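# Sort welding electrode packs by weight onto platform

## Task

Three welding electrode packs look alike, but one or two are full and the rest are partly used. Find which are full (appearance will not tell you) and set each full pack lying flat on the low platform, with no partly used pack resting on it. The result only counts if the packs stay put without the robot supporting them. The task fails if, at the end, the robot still has a partly used pack in its grip off the bench. Finish by opening the grippers and backing the arms away.

## Robot and tools

ROBOT. Two 7-joint Kinova Gen3 arms, left_arm and right_arm, each with a Robotiq 2F-85 two-finger gripper and a wrist camera. Base positions in the scene frame: left_arm (-0.015, +0.273, 0) m, right_arm (+0.034, -0.269, 0) m, both turned slightly about z. The arm names do not refer to image sides.

FRAME. A single scene frame is used for every pose: origin on the tabletop midway between the arms, +z up, +x away from the robot over the table, +y toward left_arm. Each gripper has its own axes: the fingers extend along its +z and close along its y. The reported end_effector_position is the spot between the pads when they are shut; closed fingertips reach about 19 mm past it (6 mm when fully open), and closing pushes the tips about 13 mm further out, so keep that clearance from surfaces. Reported hand positions can be a little off, more so when the arm is stretched.

THE ROW. Every motion command is one row of 18 numbers, always covering both arms: left x, y, z, qw, qx, qy, qz, gripper position, gripper speed, then the same nine for the right. x, y, z are an absolute target in metres in the scene frame; the quaternion is an absolute orientation, w first. Gripper position runs -1 to 1: +1 = fully open (85 mm), 0 = about 41 mm, about -0.8 = pads touching, -1 = squeeze until blocked. Gripper speed runs -1 to 1 (roughly 20, 85 and 150 mm/s at -1, 0, +1). Grip force is set by the arm (about 190-235 N per pad). To keep an arm still, resend the exact pose and gripper numbers from the last result before it stopped; a 0 in the gripper slots is a real command. Send a fixed quaternion every time to hold an orientation.

LIMITS ON TARGETS. A call is rejected (nothing sent) if any target lies more than 0.6 m from that arm's last reported position along any of its gripper axes. Every control step, the commanded pose is clipped to within 70 mm and 16 degrees of the measured pose; position wins over orientation when both cannot be met. Far targets may take several actions.

TOOLS.
execute_actions: {"actions": [...], "pictures": bool}. The list holds zero or one item. Empty list: just report state (with pictures). {"rows": [[18 numbers], ...], "steps": n}: up to 15 rows, n from 6 to 15 (default 15), each step 1/30 s, one row per step, the last row repeated. {"steps": n} without rows: a wait of up to 300 steps counted from the previous result, your reply time included. The last 6 steps of each action are held back and run while you compose the next reply.
move: {"target": [18 numbers], "speed": m/s}. Drives each gripper in a straight line to its absolute pose; speed 0.002 to 0.5 (default 0.25), rotation up to twice that in rad/s. Paths last 0.5-10 s and finish together; longer ones are cut at 10 s. Gripper numbers are applied at the start. Paths ignore obstacles and the other arm, and grippers can lag, stray or overshoot speed near full reach. Faster moves and targets set deeper past a contact hit and press harder. The result has a "move:" line: ending done, off_target, moving, held or fault (if one arm is named, the other finished fine), plus limits (paced = pose clipped, held = steps blocked by a check, after which the arm can jump fast) and each gripper's remaining distance.
wait: {"seconds": 0-10}. Sends nothing new.
zoom_image: {"camera": name, "region": [x0, y0, x1, y1]} in pixels of that camera's latest image, at most 504x504.
read_manual: {"section": "licences"}; text only.
finished_scene: {"scene": number}.

CAMERAS. cam_head_left, cam_head_right, cam_high, cam_low, cam_left_wrist, cam_right_wrist, all 896x504. Pictures come with empty-list calls, pictures:true, move and wait.

RESULT LINES. State line: "left_arm: ... | right_arm: ..." with each gripper's position and quaternion. "pose unreachable": the clearance check altered or blocked that arm's command. HELD: a step where your row was not (fully) sent. "Hand target": the pose the controller is now heading for (only when nothing is held back). position_measured_pct is about 50 - 50 x finger position (0 = fully open); if it stops short of the request below about 90, something is held or blocking; about 90 or slightly more means the pads met on nothing or something very thin. Joint torques reflect the load beyond each joint and change with contacts or load; comparing them while lifting each pack is how to tell heavier full packs from partly used ones. MOTOR HOT appears from 60 C; at 75 C an OVER-TEMPERATURE FAULT makes the arm sag. TORQUE FAULT: if contact torque reaches a joint's load limit (49.6 N m for the four base joints, 31.2 N m for the three wrist joints, held weight included), that arm halts 10 s and drops the rest of the call.

GRIPPING. Close with position -1 and keep sending -1. Release by sending a width larger than the object. For a gentle grip, open, then close to slightly under the object's width. Fingers re-close by themselves if the object slips or is lost.

AVOID. Knocking or placing anything off the table (fails the task), dropping or slamming packs, hard pushes, arms striking or pressing each other (can end the scene), holding loads long enough to overheat, and ending with a partly used pack in hand. Occasional outside tugs or nudges may disturb held or loose objects.

Each tool is called after ">>>" in YAML: its name, and indented under it one key for each argument.

## Session

>>> execute_actions:
  actions: []

Scene clock: 0.00 s of 6600.00 s.
left_arm: end_effector_position=(+0.3067, +0.5853, +0.2005) position_measured_pct=0.0 end_effector_quat_wxyz=(-0.000, -0.379, +0.926, -0.002) | right_arm: end_effector_position=(+0.5879, -0.4416, +0.3125) position_measured_pct=0.0 end_effector_quat_wxyz=(+0.165, -0.104, +0.675, -0.711)
Joint positions: left_arm=[-0.927  0.43   0.001  1.658  0.003  1.056  1.517] | right_arm=[-0.731  0.878  0.441  1.854  1.515  1.299  0.378]
Joint velocities: left_arm=[ 0.002 -0.001  0.    -0.    -0.    -0.     0.   ] | right_arm=[ 0.001 -0.     0.     0.     0.001  0.     0.001]
Joint torques (N m, as the joint torque sensors report them, + toward a larger angle): no reading
Motor temperatures (°C, as the motors report them): left_arm=[31 36 30 30 38 45 44] | right_arm=[37 33 37 33 41 41 46]
Hand target (left_arm): +0.307, +0.585, +0.200; -0.000, -0.379, +0.926, -0.002
Hand target (right_arm): +0.588, -0.442, +0.313; +0.165, -0.104, +0.675, -0.711

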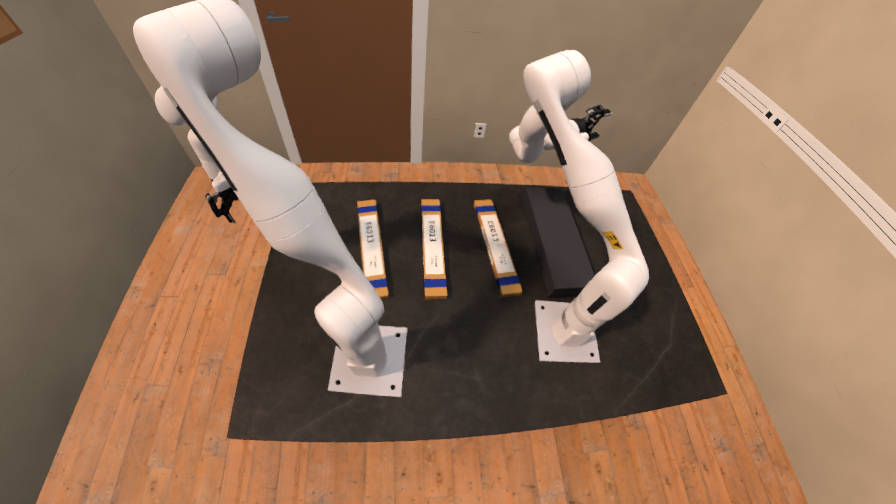

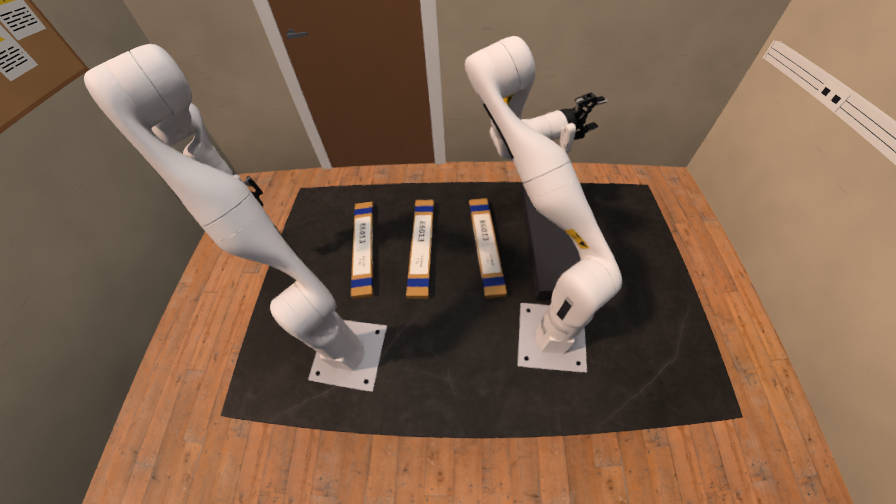

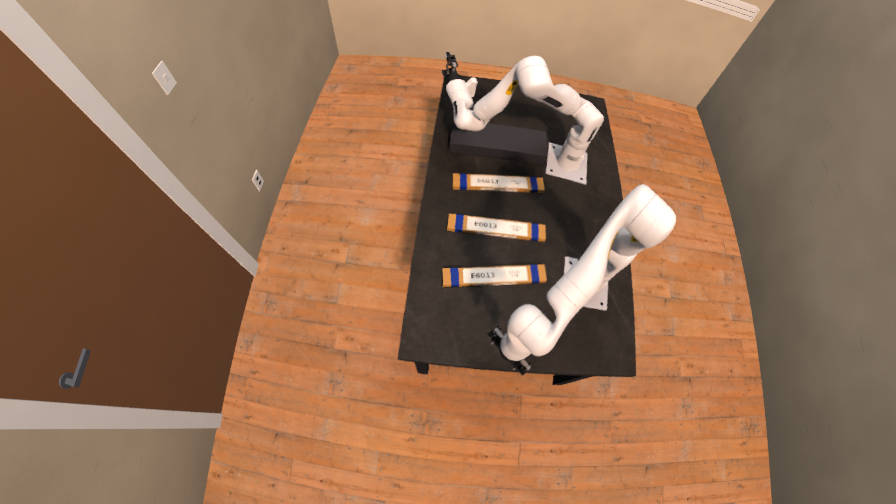

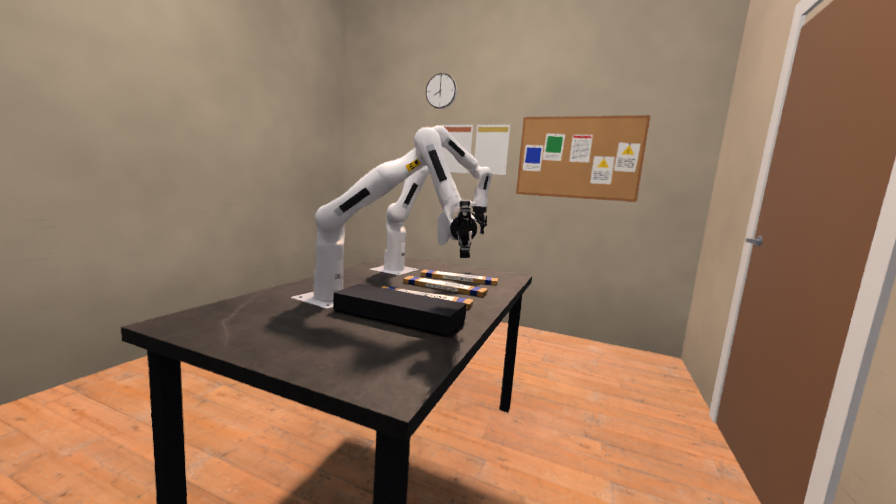

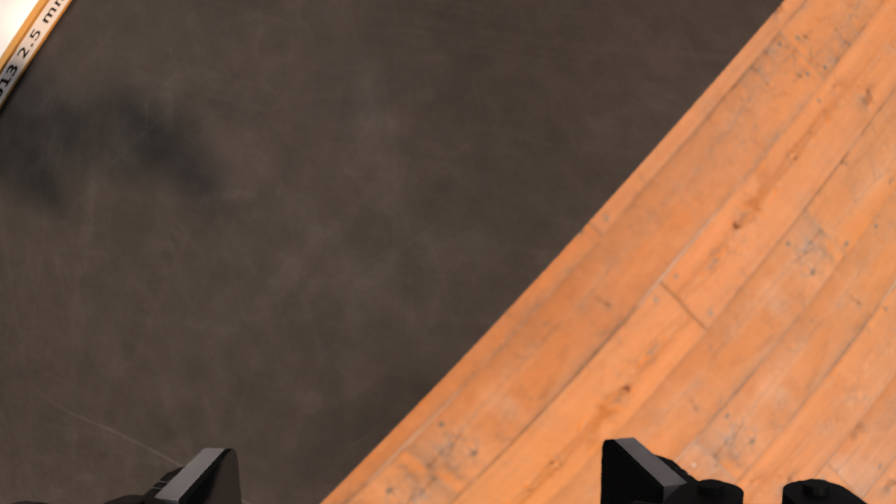

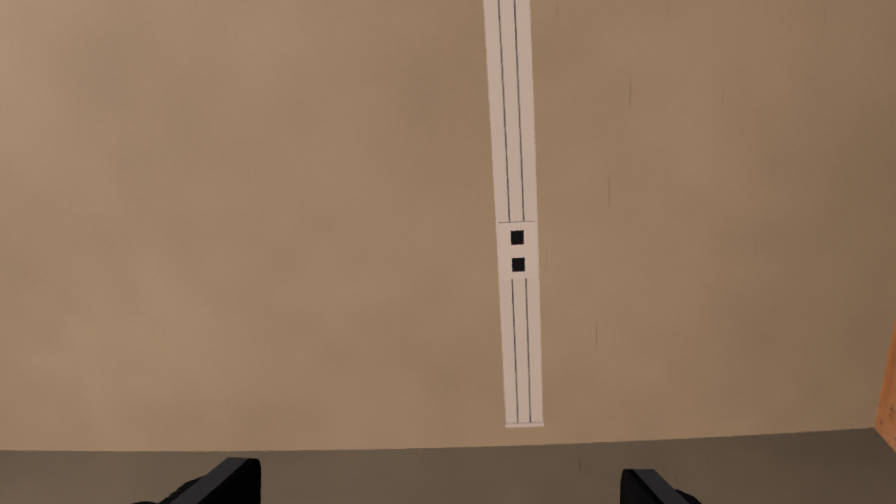

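>>> move:
  target: [0.35,0.27,0.15,0,-0.065,0.998,0,1,1,0.35,-0.12,0.15,0,-0.03,1,0,1,1]
  speed: 0.35

Scene clock: 3.43 s of 6600.00 s.
left_arm: end_effector_position=(+0.3484, +0.2710, +0.1498) position_measured_pct=0.0 end_effector_quat_wxyz=(-0.001, -0.066, +0.998, +0.001) | right_arm: end_effector_position=(+0.3507, -0.1183, +0.1503) position_measured_pct=0.0 end_effector_quat_wxyz=(-0.000, -0.032, +0.999, +0.000)
Joint positions: left_arm=[-0.362  0.345  0.259  2.018 -0.123  0.795  1.769] | right_arm=[-0.547  0.314 -0.124  2.048  0.053  0.782  1.062]
Joint velocities: left_arm=[ 0.002  0.002  0.004 -0.    -0.003  0.     0.003] | right_arm=[ 0.008 -0.001  0.01   0.001 -0.003 -0.002  0.005]
Joint torques (N m, as the joint torque sensors report them, + toward a larger angle): left_arm=[ -0.88 -12.85   1.04  -6.73  -0.23   0.08  -0.03] | right_arm=[  0.11 -13.33  -0.24  -5.62   0.12   0.1    0.3 ]
Motor temperatures (°C, as the motors report them): left_arm=[31 36 30 30 38 45 44] | right_arm=[37 33 37 33 41 41 46]
Hand target (left_arm): +0.348, +0.271, +0.150; -0.001, -0.065, +0.998, +0.001
Hand target (right_arm): +0.351, -0.119, +0.150; -0.000, -0.031, +1.000, +0.000
Off the commanded pose (left_arm): 0.002 m, 0 deg.
Off the commanded pose (right_arm): 0.002 m, 0 deg.
Kept back: nothing.
move: done
camera_calibration (this result's frames):
cam_left_wrist: T_world_to_cam=[[-0.120867, 0.991741, 0.0428987, -0.239521], [0.992641, 0.121073, -0.00224675, -0.325022], [-0.00742208, 0.0423114, -0.999077, 0.28821], [0, 0, 0, 1]] pos_world=[0.295819, 0.2647, 0.297489]
cam_right_wrist: T_world_to_cam=[[-0.0970699, 0.995179, -0.013983, 0.148833], [0.995093, 0.0967717, -0.0206191, -0.272403], [-0.0191666, -0.0159158, -0.99969, 0.304675], [0, 0, 0, 1]] pos_world=[0.291353, -0.116906, 0.301045]

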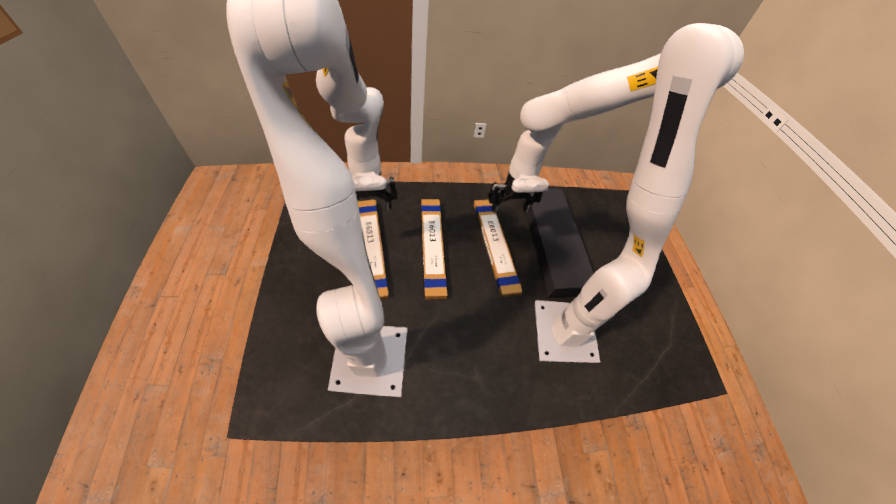

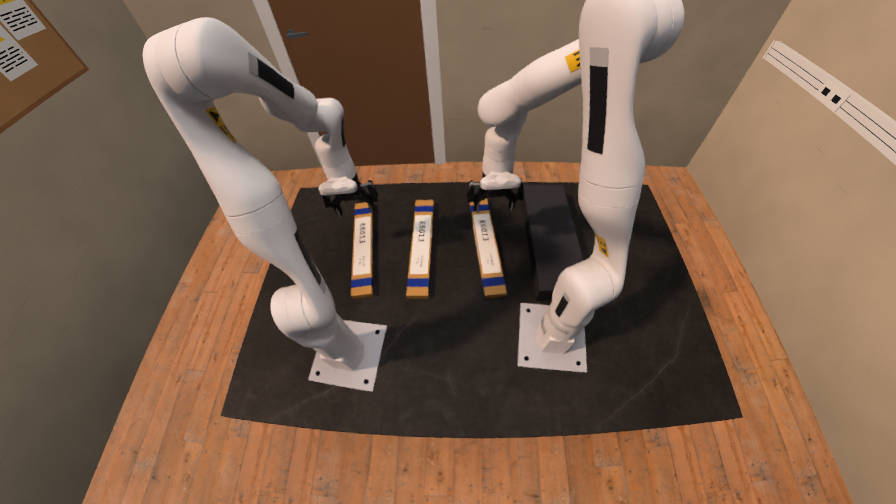

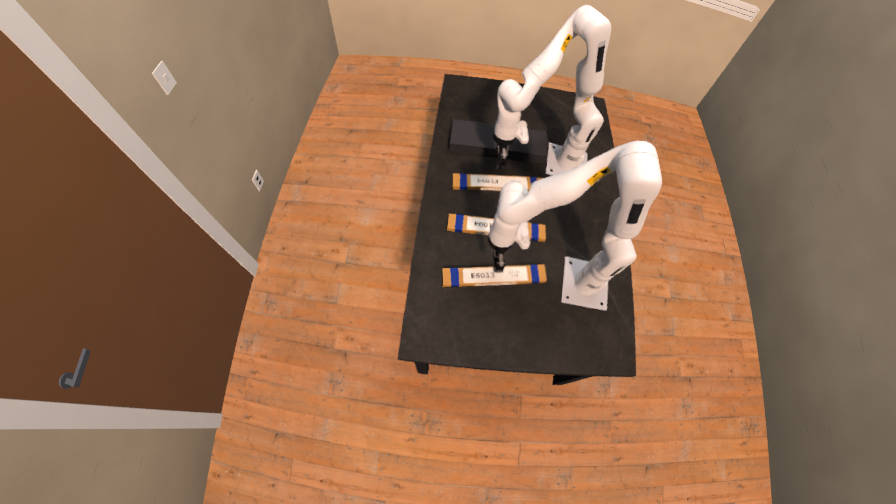

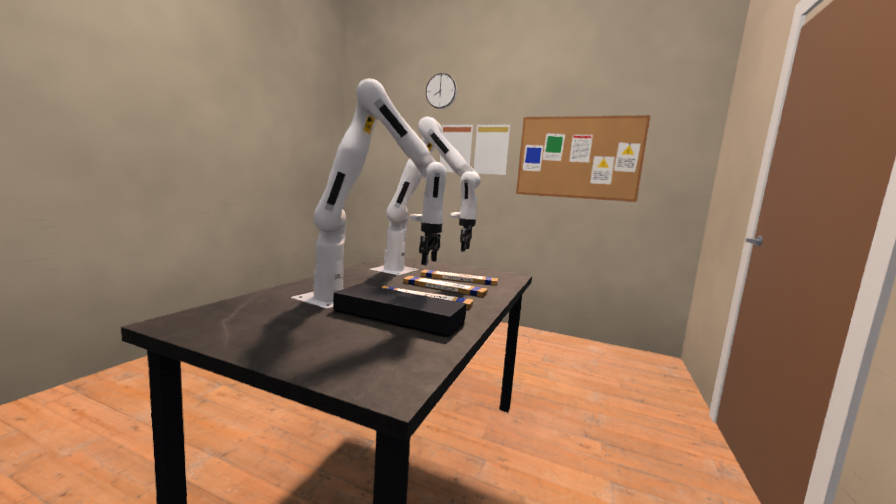

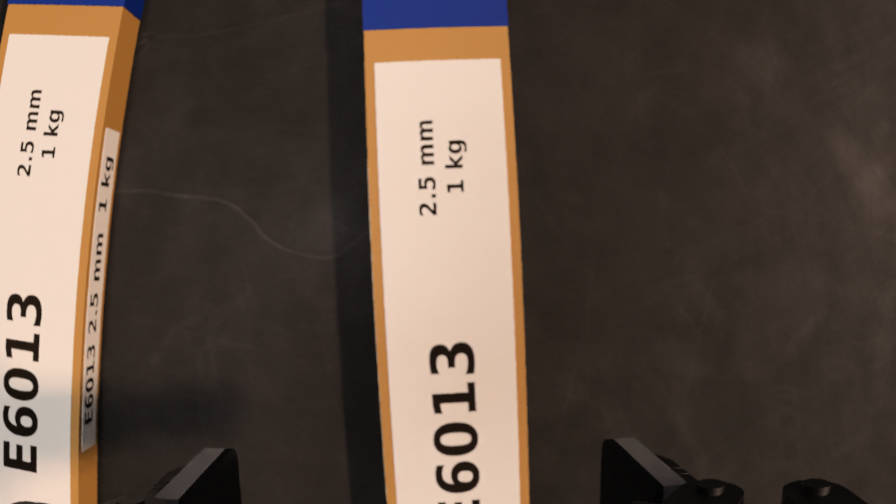

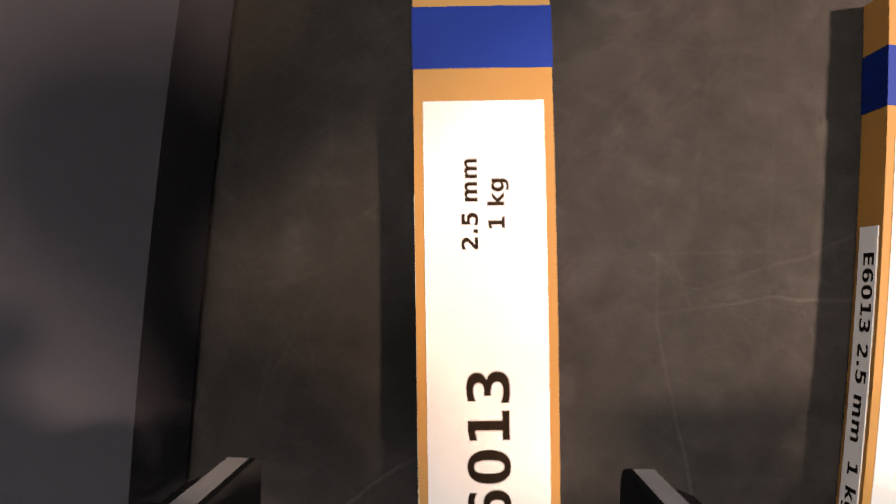

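>>> move:
  target: [0.355,0.285,0.022,0,-0.082,0.997,0,1,1,0.358,-0.098,0.022,0,-0.055,0.998,0,1,1]
  speed: 0.15

>>> move:
  target: [0.355,0.285,0.022,0,-0.082,0.997,0,-1,0,0.358,-0.098,0.022,0,-0.055,0.998,0,-1,0]

>>> move:
  target: [0.355,0.285,0.05,0,-0.082,0.997,0,-1,0,0.358,-0.098,0.05,0,-0.055,0.998,0,-1,0]
  speed: 0.08

Scene clock: 5.13 s of 6600.00 s.
left_arm: end_effector_position=(+0.3555, +0.2855, +0.0224) position_measured_pct=0.0 end_effector_quat_wxyz=(+0.000, -0.082, +0.997, +0.000) | right_arm: end_effector_position=(+0.3585, -0.0982, +0.0222) position_measured_pct=0.0 end_effector_quat_wxyz=(+0.000, -0.055, +0.999, -0.000)
Joint positions: left_arm=[-0.305  0.64   0.147  2.118 -0.231  0.397  1.86 ] | right_arm=[-0.621  0.63  -0.087  2.126  0.138  0.391  0.991]
Joint velocities: left_arm=[ 0.002  0.005  0.001  0.    -0.    -0.     0.   ] | right_arm=[-0.003  0.007  0.     0.001  0.001 -0.    -0.   ]
Joint torques (N m, as the joint torque sensors report them, + toward a larger angle): left_arm=[ -0.63 -15.69   1.34  -3.85   0.07   0.12   0.16] | right_arm=[ -0.07 -16.21  -0.16  -2.92   0.11   0.1    0.5 ]
Motor temperatures (°C, as the motors report them): left_arm=[31 36 30 30 38 45 44] | right_arm=[37 33 37 33 41 41 46]
Hand target (left_arm): +0.355, +0.285, +0.022; +0.000, -0.082, +0.997, +0.000
Hand target (right_arm): +0.358, -0.098, +0.022; +0.000, -0.055, +0.999, -0.000
Off the commanded pose (left_arm): 0.001 m, 0 deg.
Off the commanded pose (right_arm): 0.001 m, 0 deg.
Kept back: nothing.
move: done
camera_calibration (this result's frames):
cam_left_wrist: T_world_to_cam=[[-0.154397, 0.987101, 0.0423389, -0.234283], [0.987993, 0.154495, 0.000988265, -0.342072], [-0.00556562, 0.0419831, -0.999103, 0.159733], [0, 0, 0, 1]] pos_world=[0.302681, 0.277403, 0.169847]
cam_right_wrist: T_world_to_cam=[[-0.142584, 0.98966, -0.0156009, 0.143569], [0.989636, 0.142274, -0.0194356, -0.278361], [-0.017015, -0.0182105, -0.999689, 0.176116], [0, 0, 0, 1]] pos_world=[0.298943, -0.0992742, 0.172891]

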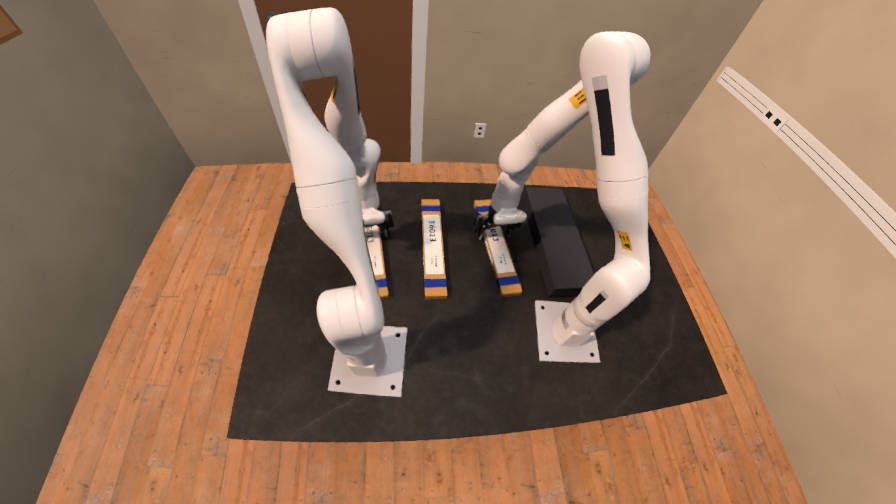

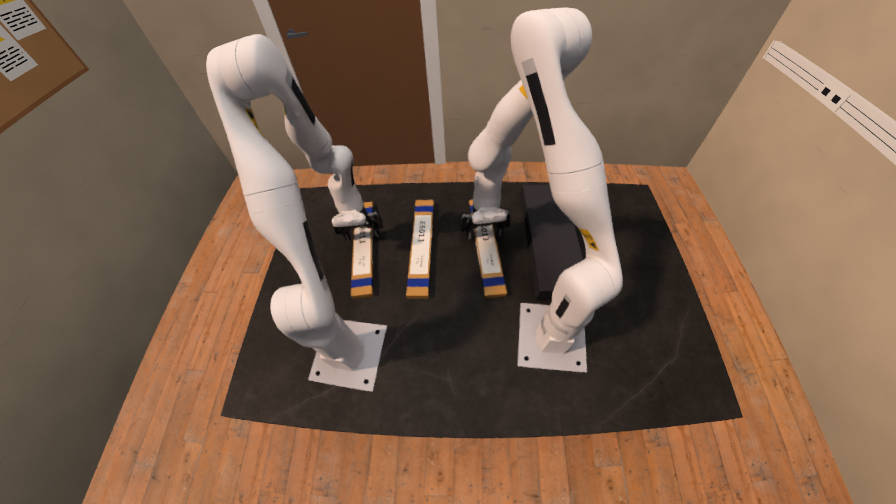

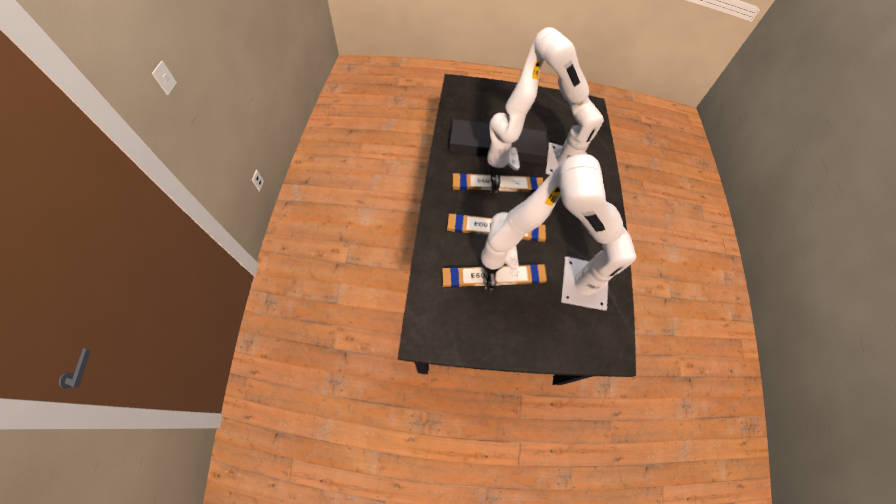

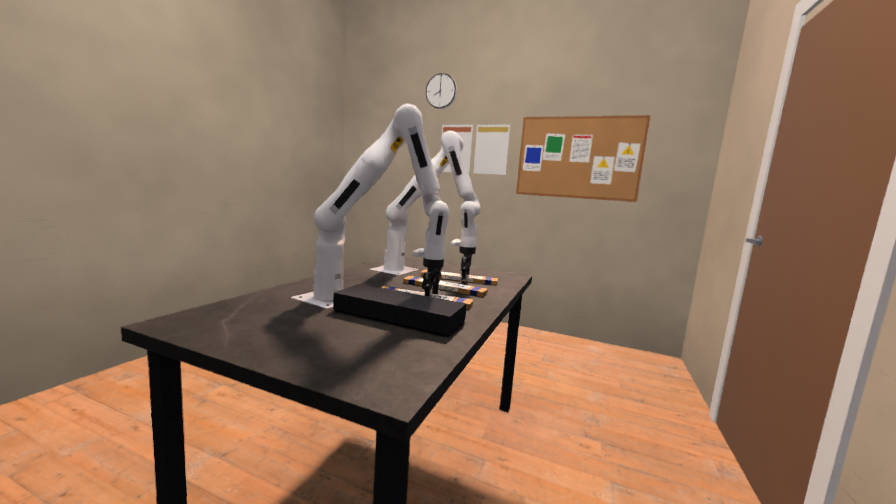

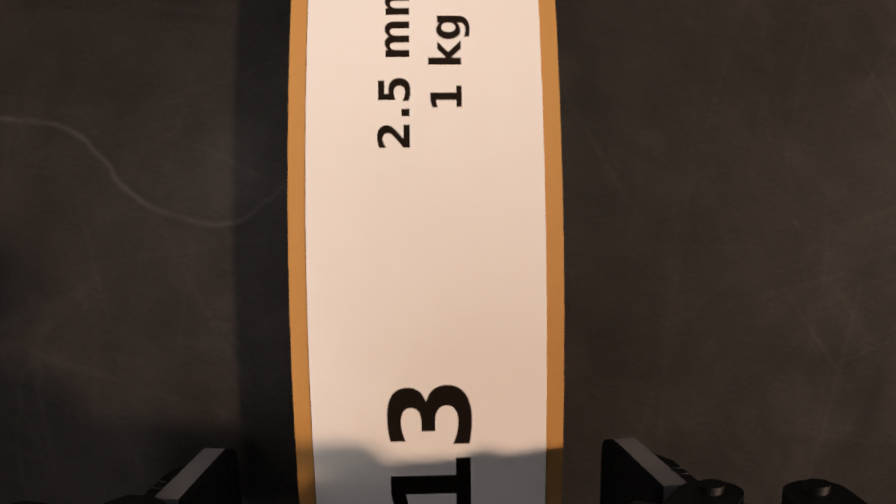

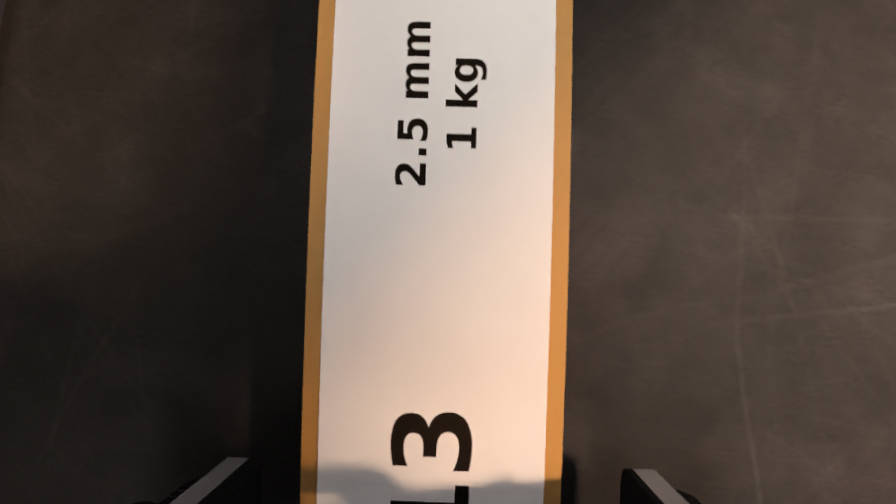

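Scene clock: 5.87 s of 6600.00 s.
left_arm: end_effector_position=(+0.3552, +0.2858, +0.0236) position_measured_pct=35.7 end_effector_quat_wxyz=(+0.001, -0.082, +0.997, +0.001) | right_arm: end_effector_position=(+0.3582, -0.0981, +0.0234) position_measured_pct=35.7 end_effector_quat_wxyz=(+0.001, -0.055, +0.998, +0.000)
Joint positions: left_arm=[-0.306  0.636  0.148  2.12  -0.231  0.398  1.859] | right_arm=[-0.621  0.626 -0.088  2.127  0.137  0.392  0.992]
Joint velocities: left_arm=[-0.001  0.    -0.     0.    -0.001  0.001  0.002] | right_arm=[-0.     0.    -0.    -0.001 -0.    -0.001 -0.002]
Joint torques (N m, as the joint torque sensors report them, + toward a larger angle): left_arm=[  0.01 -11.66   1.66  -4.34   0.19  -0.96   0.1 ] | right_arm=[  0.29 -12.81  -0.17  -3.44   0.21  -0.96   0.45]
Motor temperatures (°C, as the motors report them): left_arm=[31 36 30 30 38 45 44] | right_arm=[37 33 37 33 41 41 46]
Hand target (left_arm): +0.355, +0.285, +0.022; -0.000, -0.082, +0.997, +0.000
Hand target (right_arm): +0.358, -0.098, +0.022; -0.000, -0.055, +0.998, -0.000
Off the commanded pose (left_arm): 0.002 m, 0 deg.
Off the commanded pose (right_arm): 0.001 m, 0 deg.
Kept back: nothing.
move: done
camera_calibration (this result's frames):
cam_left_wrist: T_world_to_cam=[[-0.153912, 0.987155, 0.0428573, -0.23494], [0.988075, 0.153953, 0.00235834, -0.341727], [-0.00426998, 0.0427092, -0.999078, 0.160302], [0, 0, 0, 1]] pos_world=[0.302177, 0.277685, 0.171029]
cam_right_wrist: T_world_to_cam=[[-0.143113, 0.989597, -0.0147269, 0.143657], [0.989573, 0.142833, -0.018569, -0.278048], [-0.0162723, -0.0172308, -0.999719, 0.177171], [0, 0, 0, 1]] pos_world=[0.298591, -0.0993952, 0.174074]

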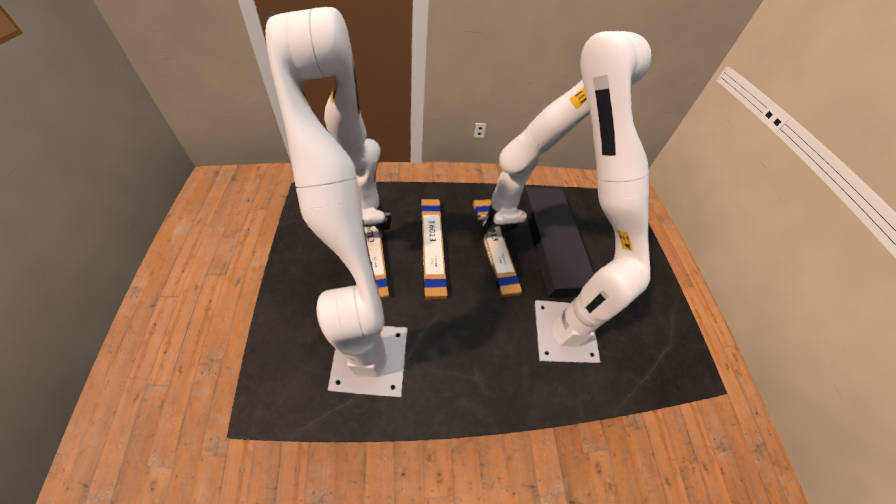

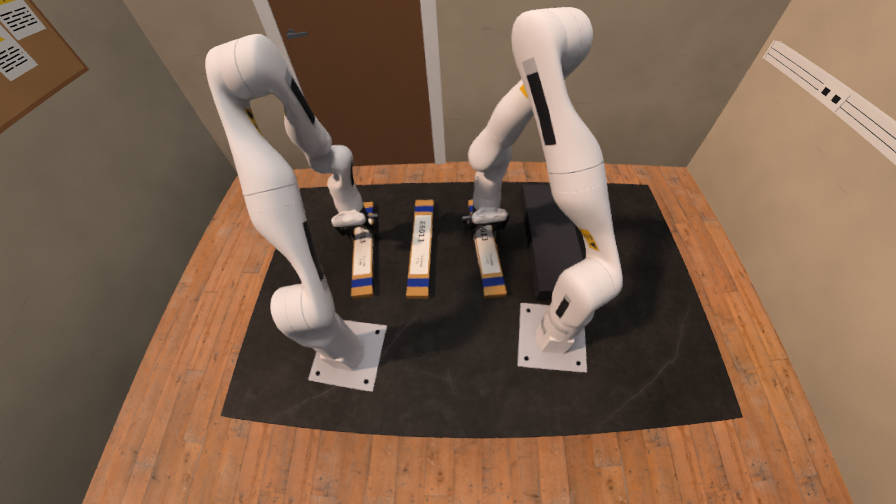

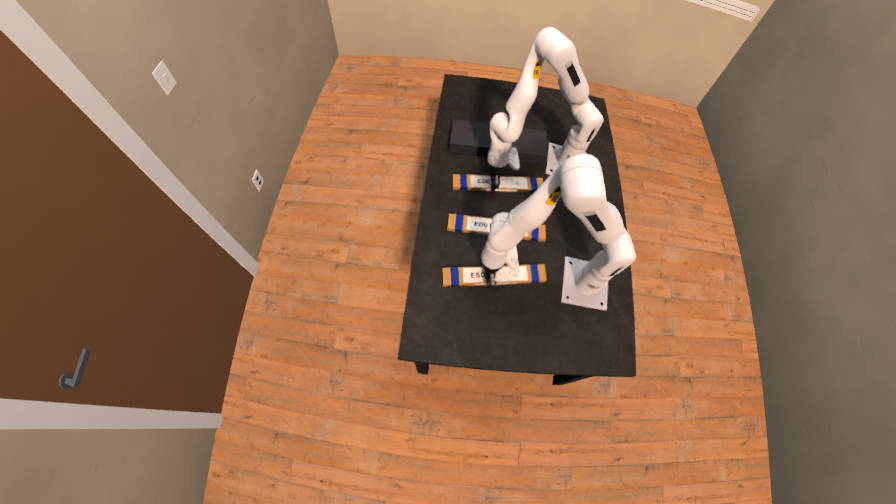

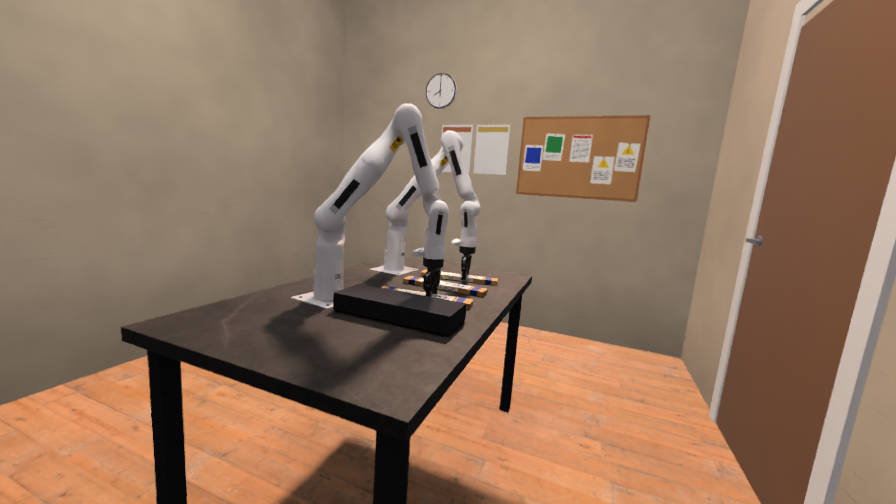

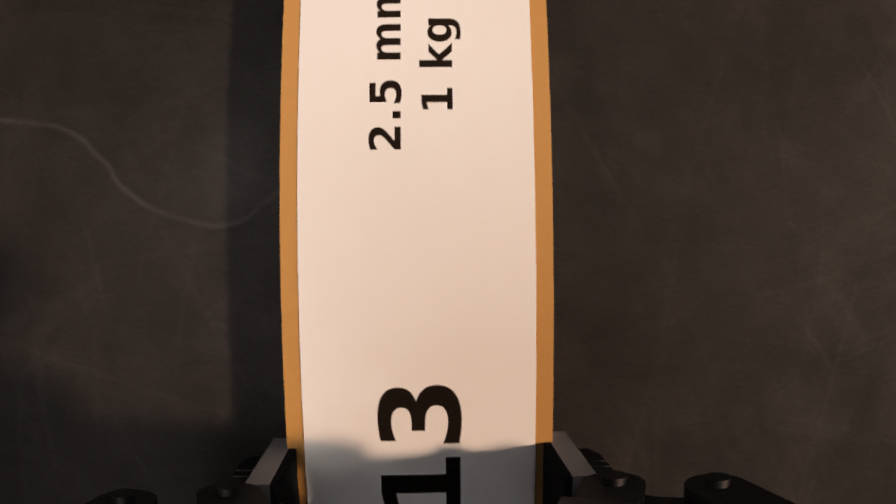

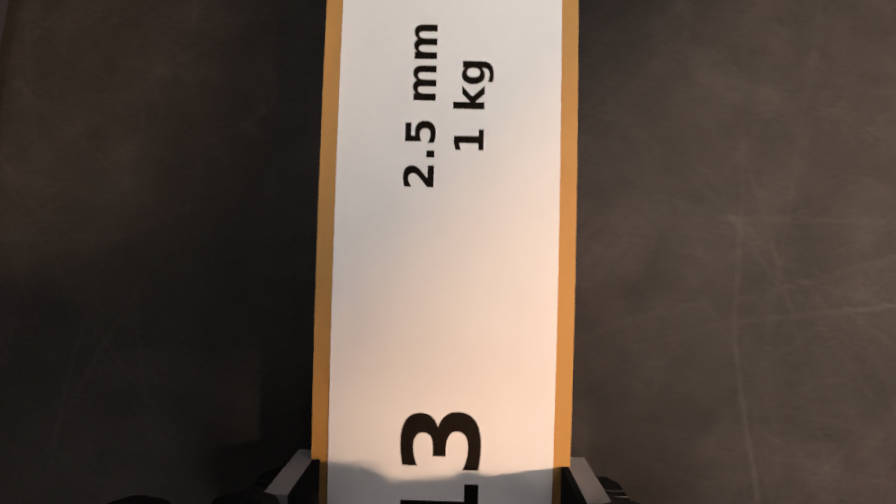

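Scene clock: 6.60 s of 6600.00 s.
left_arm: end_effector_position=(+0.3548, +0.2848, +0.0498) position_measured_pct=36.1 end_effector_quat_wxyz=(-0.000, -0.082, +0.997, -0.000) | right_arm: end_effector_position=(+0.3578, -0.0980, +0.0498) position_measured_pct=35.7 end_effector_quat_wxyz=(-0.000, -0.055, +0.998, -0.000)
Joint positions: left_arm=[-0.329  0.572  0.18   2.105 -0.21   0.481  1.841] | right_arm=[-0.607  0.561 -0.106  2.11   0.122  0.477  1.005]
Joint velocities: left_arm=[-0.003 -0.006 -0.001 -0.     0.    -0.    -0.002] | right_arm=[ 0.002 -0.006  0.001 -0.002  0.001  0.     0.   ]
Joint torques (N m, as the joint torque sensors report them, + toward a larger angle): left_arm=[ -0.86 -18.21   2.08  -5.32   0.04   0.52   0.12] | right_arm=[  0.45 -16.2   -0.2   -4.04   0.12   0.18   0.4 ]
Motor temperatures (°C, as the motors report them): left_arm=[31 36 30 30 38 45 44] | right_arm=[37 33 37 33 41 41 46]
Hand target (left_arm): +0.355, +0.285, +0.050; -0.000, -0.082, +0.997, -0.000
Hand target (right_arm): +0.358, -0.098, +0.050; -0.000, -0.055, +0.998, +0.000
Off the commanded pose (left_arm): 0.000 m, 0 deg.
Off the commanded pose (right_arm): 0.000 m, 0 deg.
Kept back: nothing.
move: done
camera_calibration (this result's frames):
cam_left_wrist: T_world_to_cam=[[-0.152821, 0.987391, 0.0412911, -0.235449], [0.988231, 0.152967, -0.000376066, -0.340866], [-0.00668749, 0.0407476, -0.999147, 0.187887], [0, 0, 0, 1]] pos_world=[0.30213, 0.276966, 0.19732]
cam_right_wrist: T_world_to_cam=[[-0.143698, 0.98951, -0.0148335, 0.144016], [0.989446, 0.143374, -0.0209765, -0.276892], [-0.0186297, -0.0176912, -0.99967, 0.20433], [0, 0, 0, 1]] pos_world=[0.298472, -0.0991916, 0.20059]

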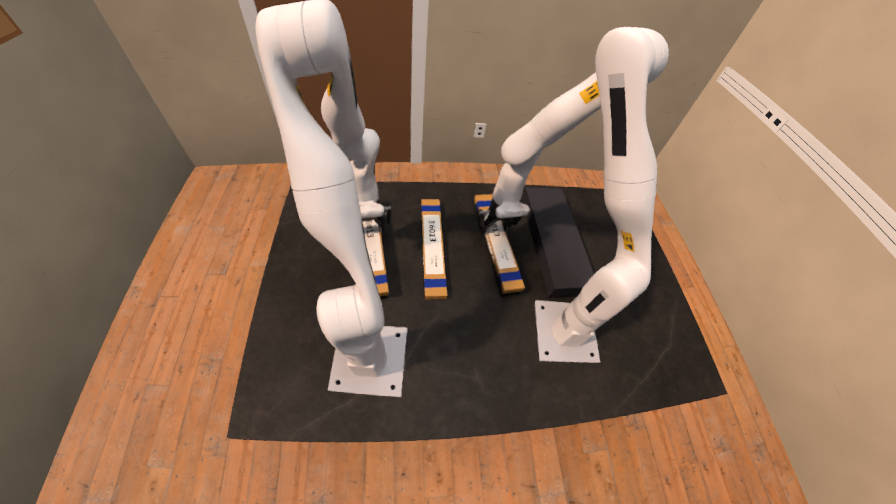

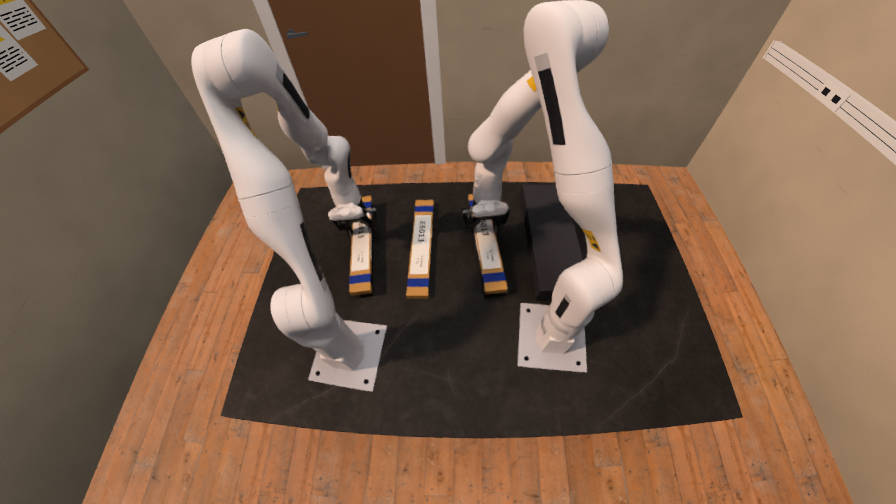

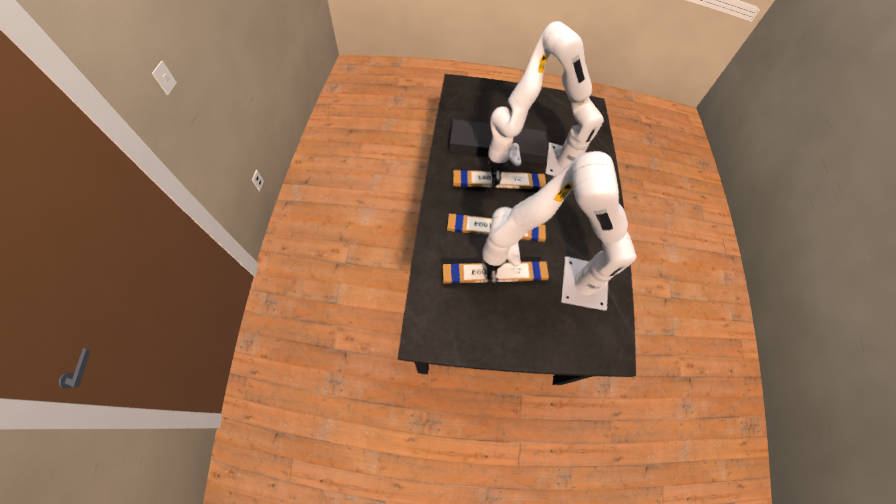

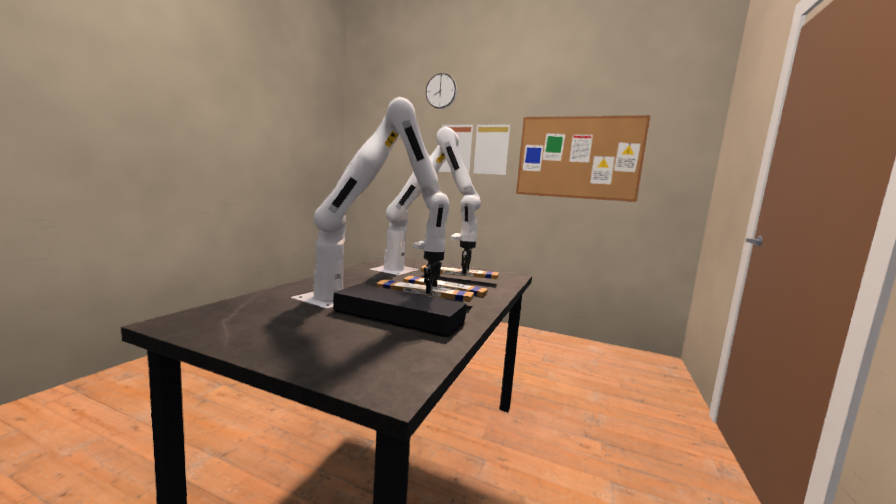

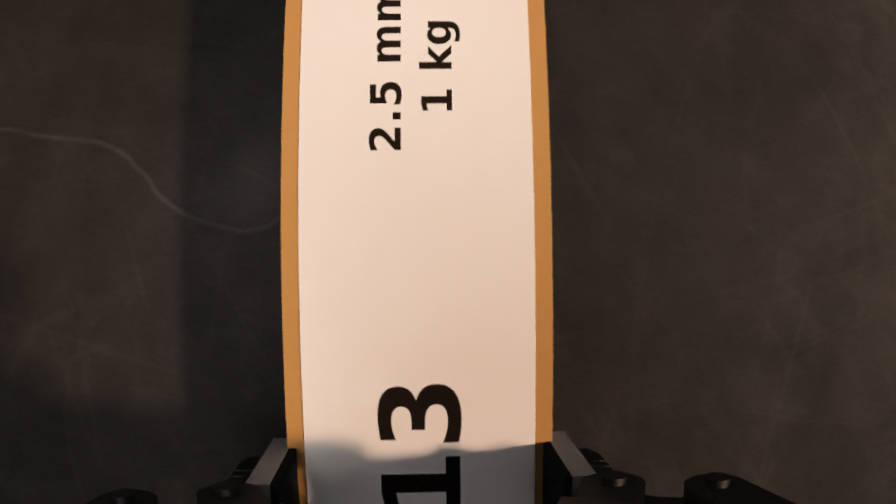

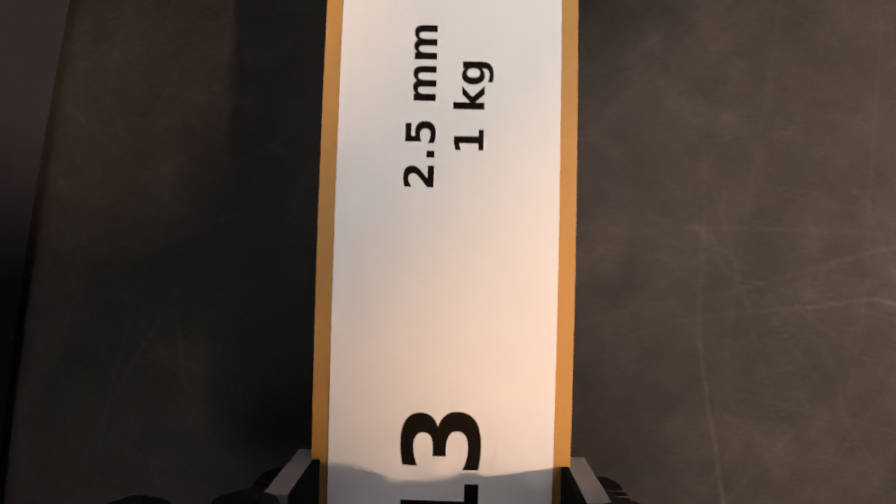

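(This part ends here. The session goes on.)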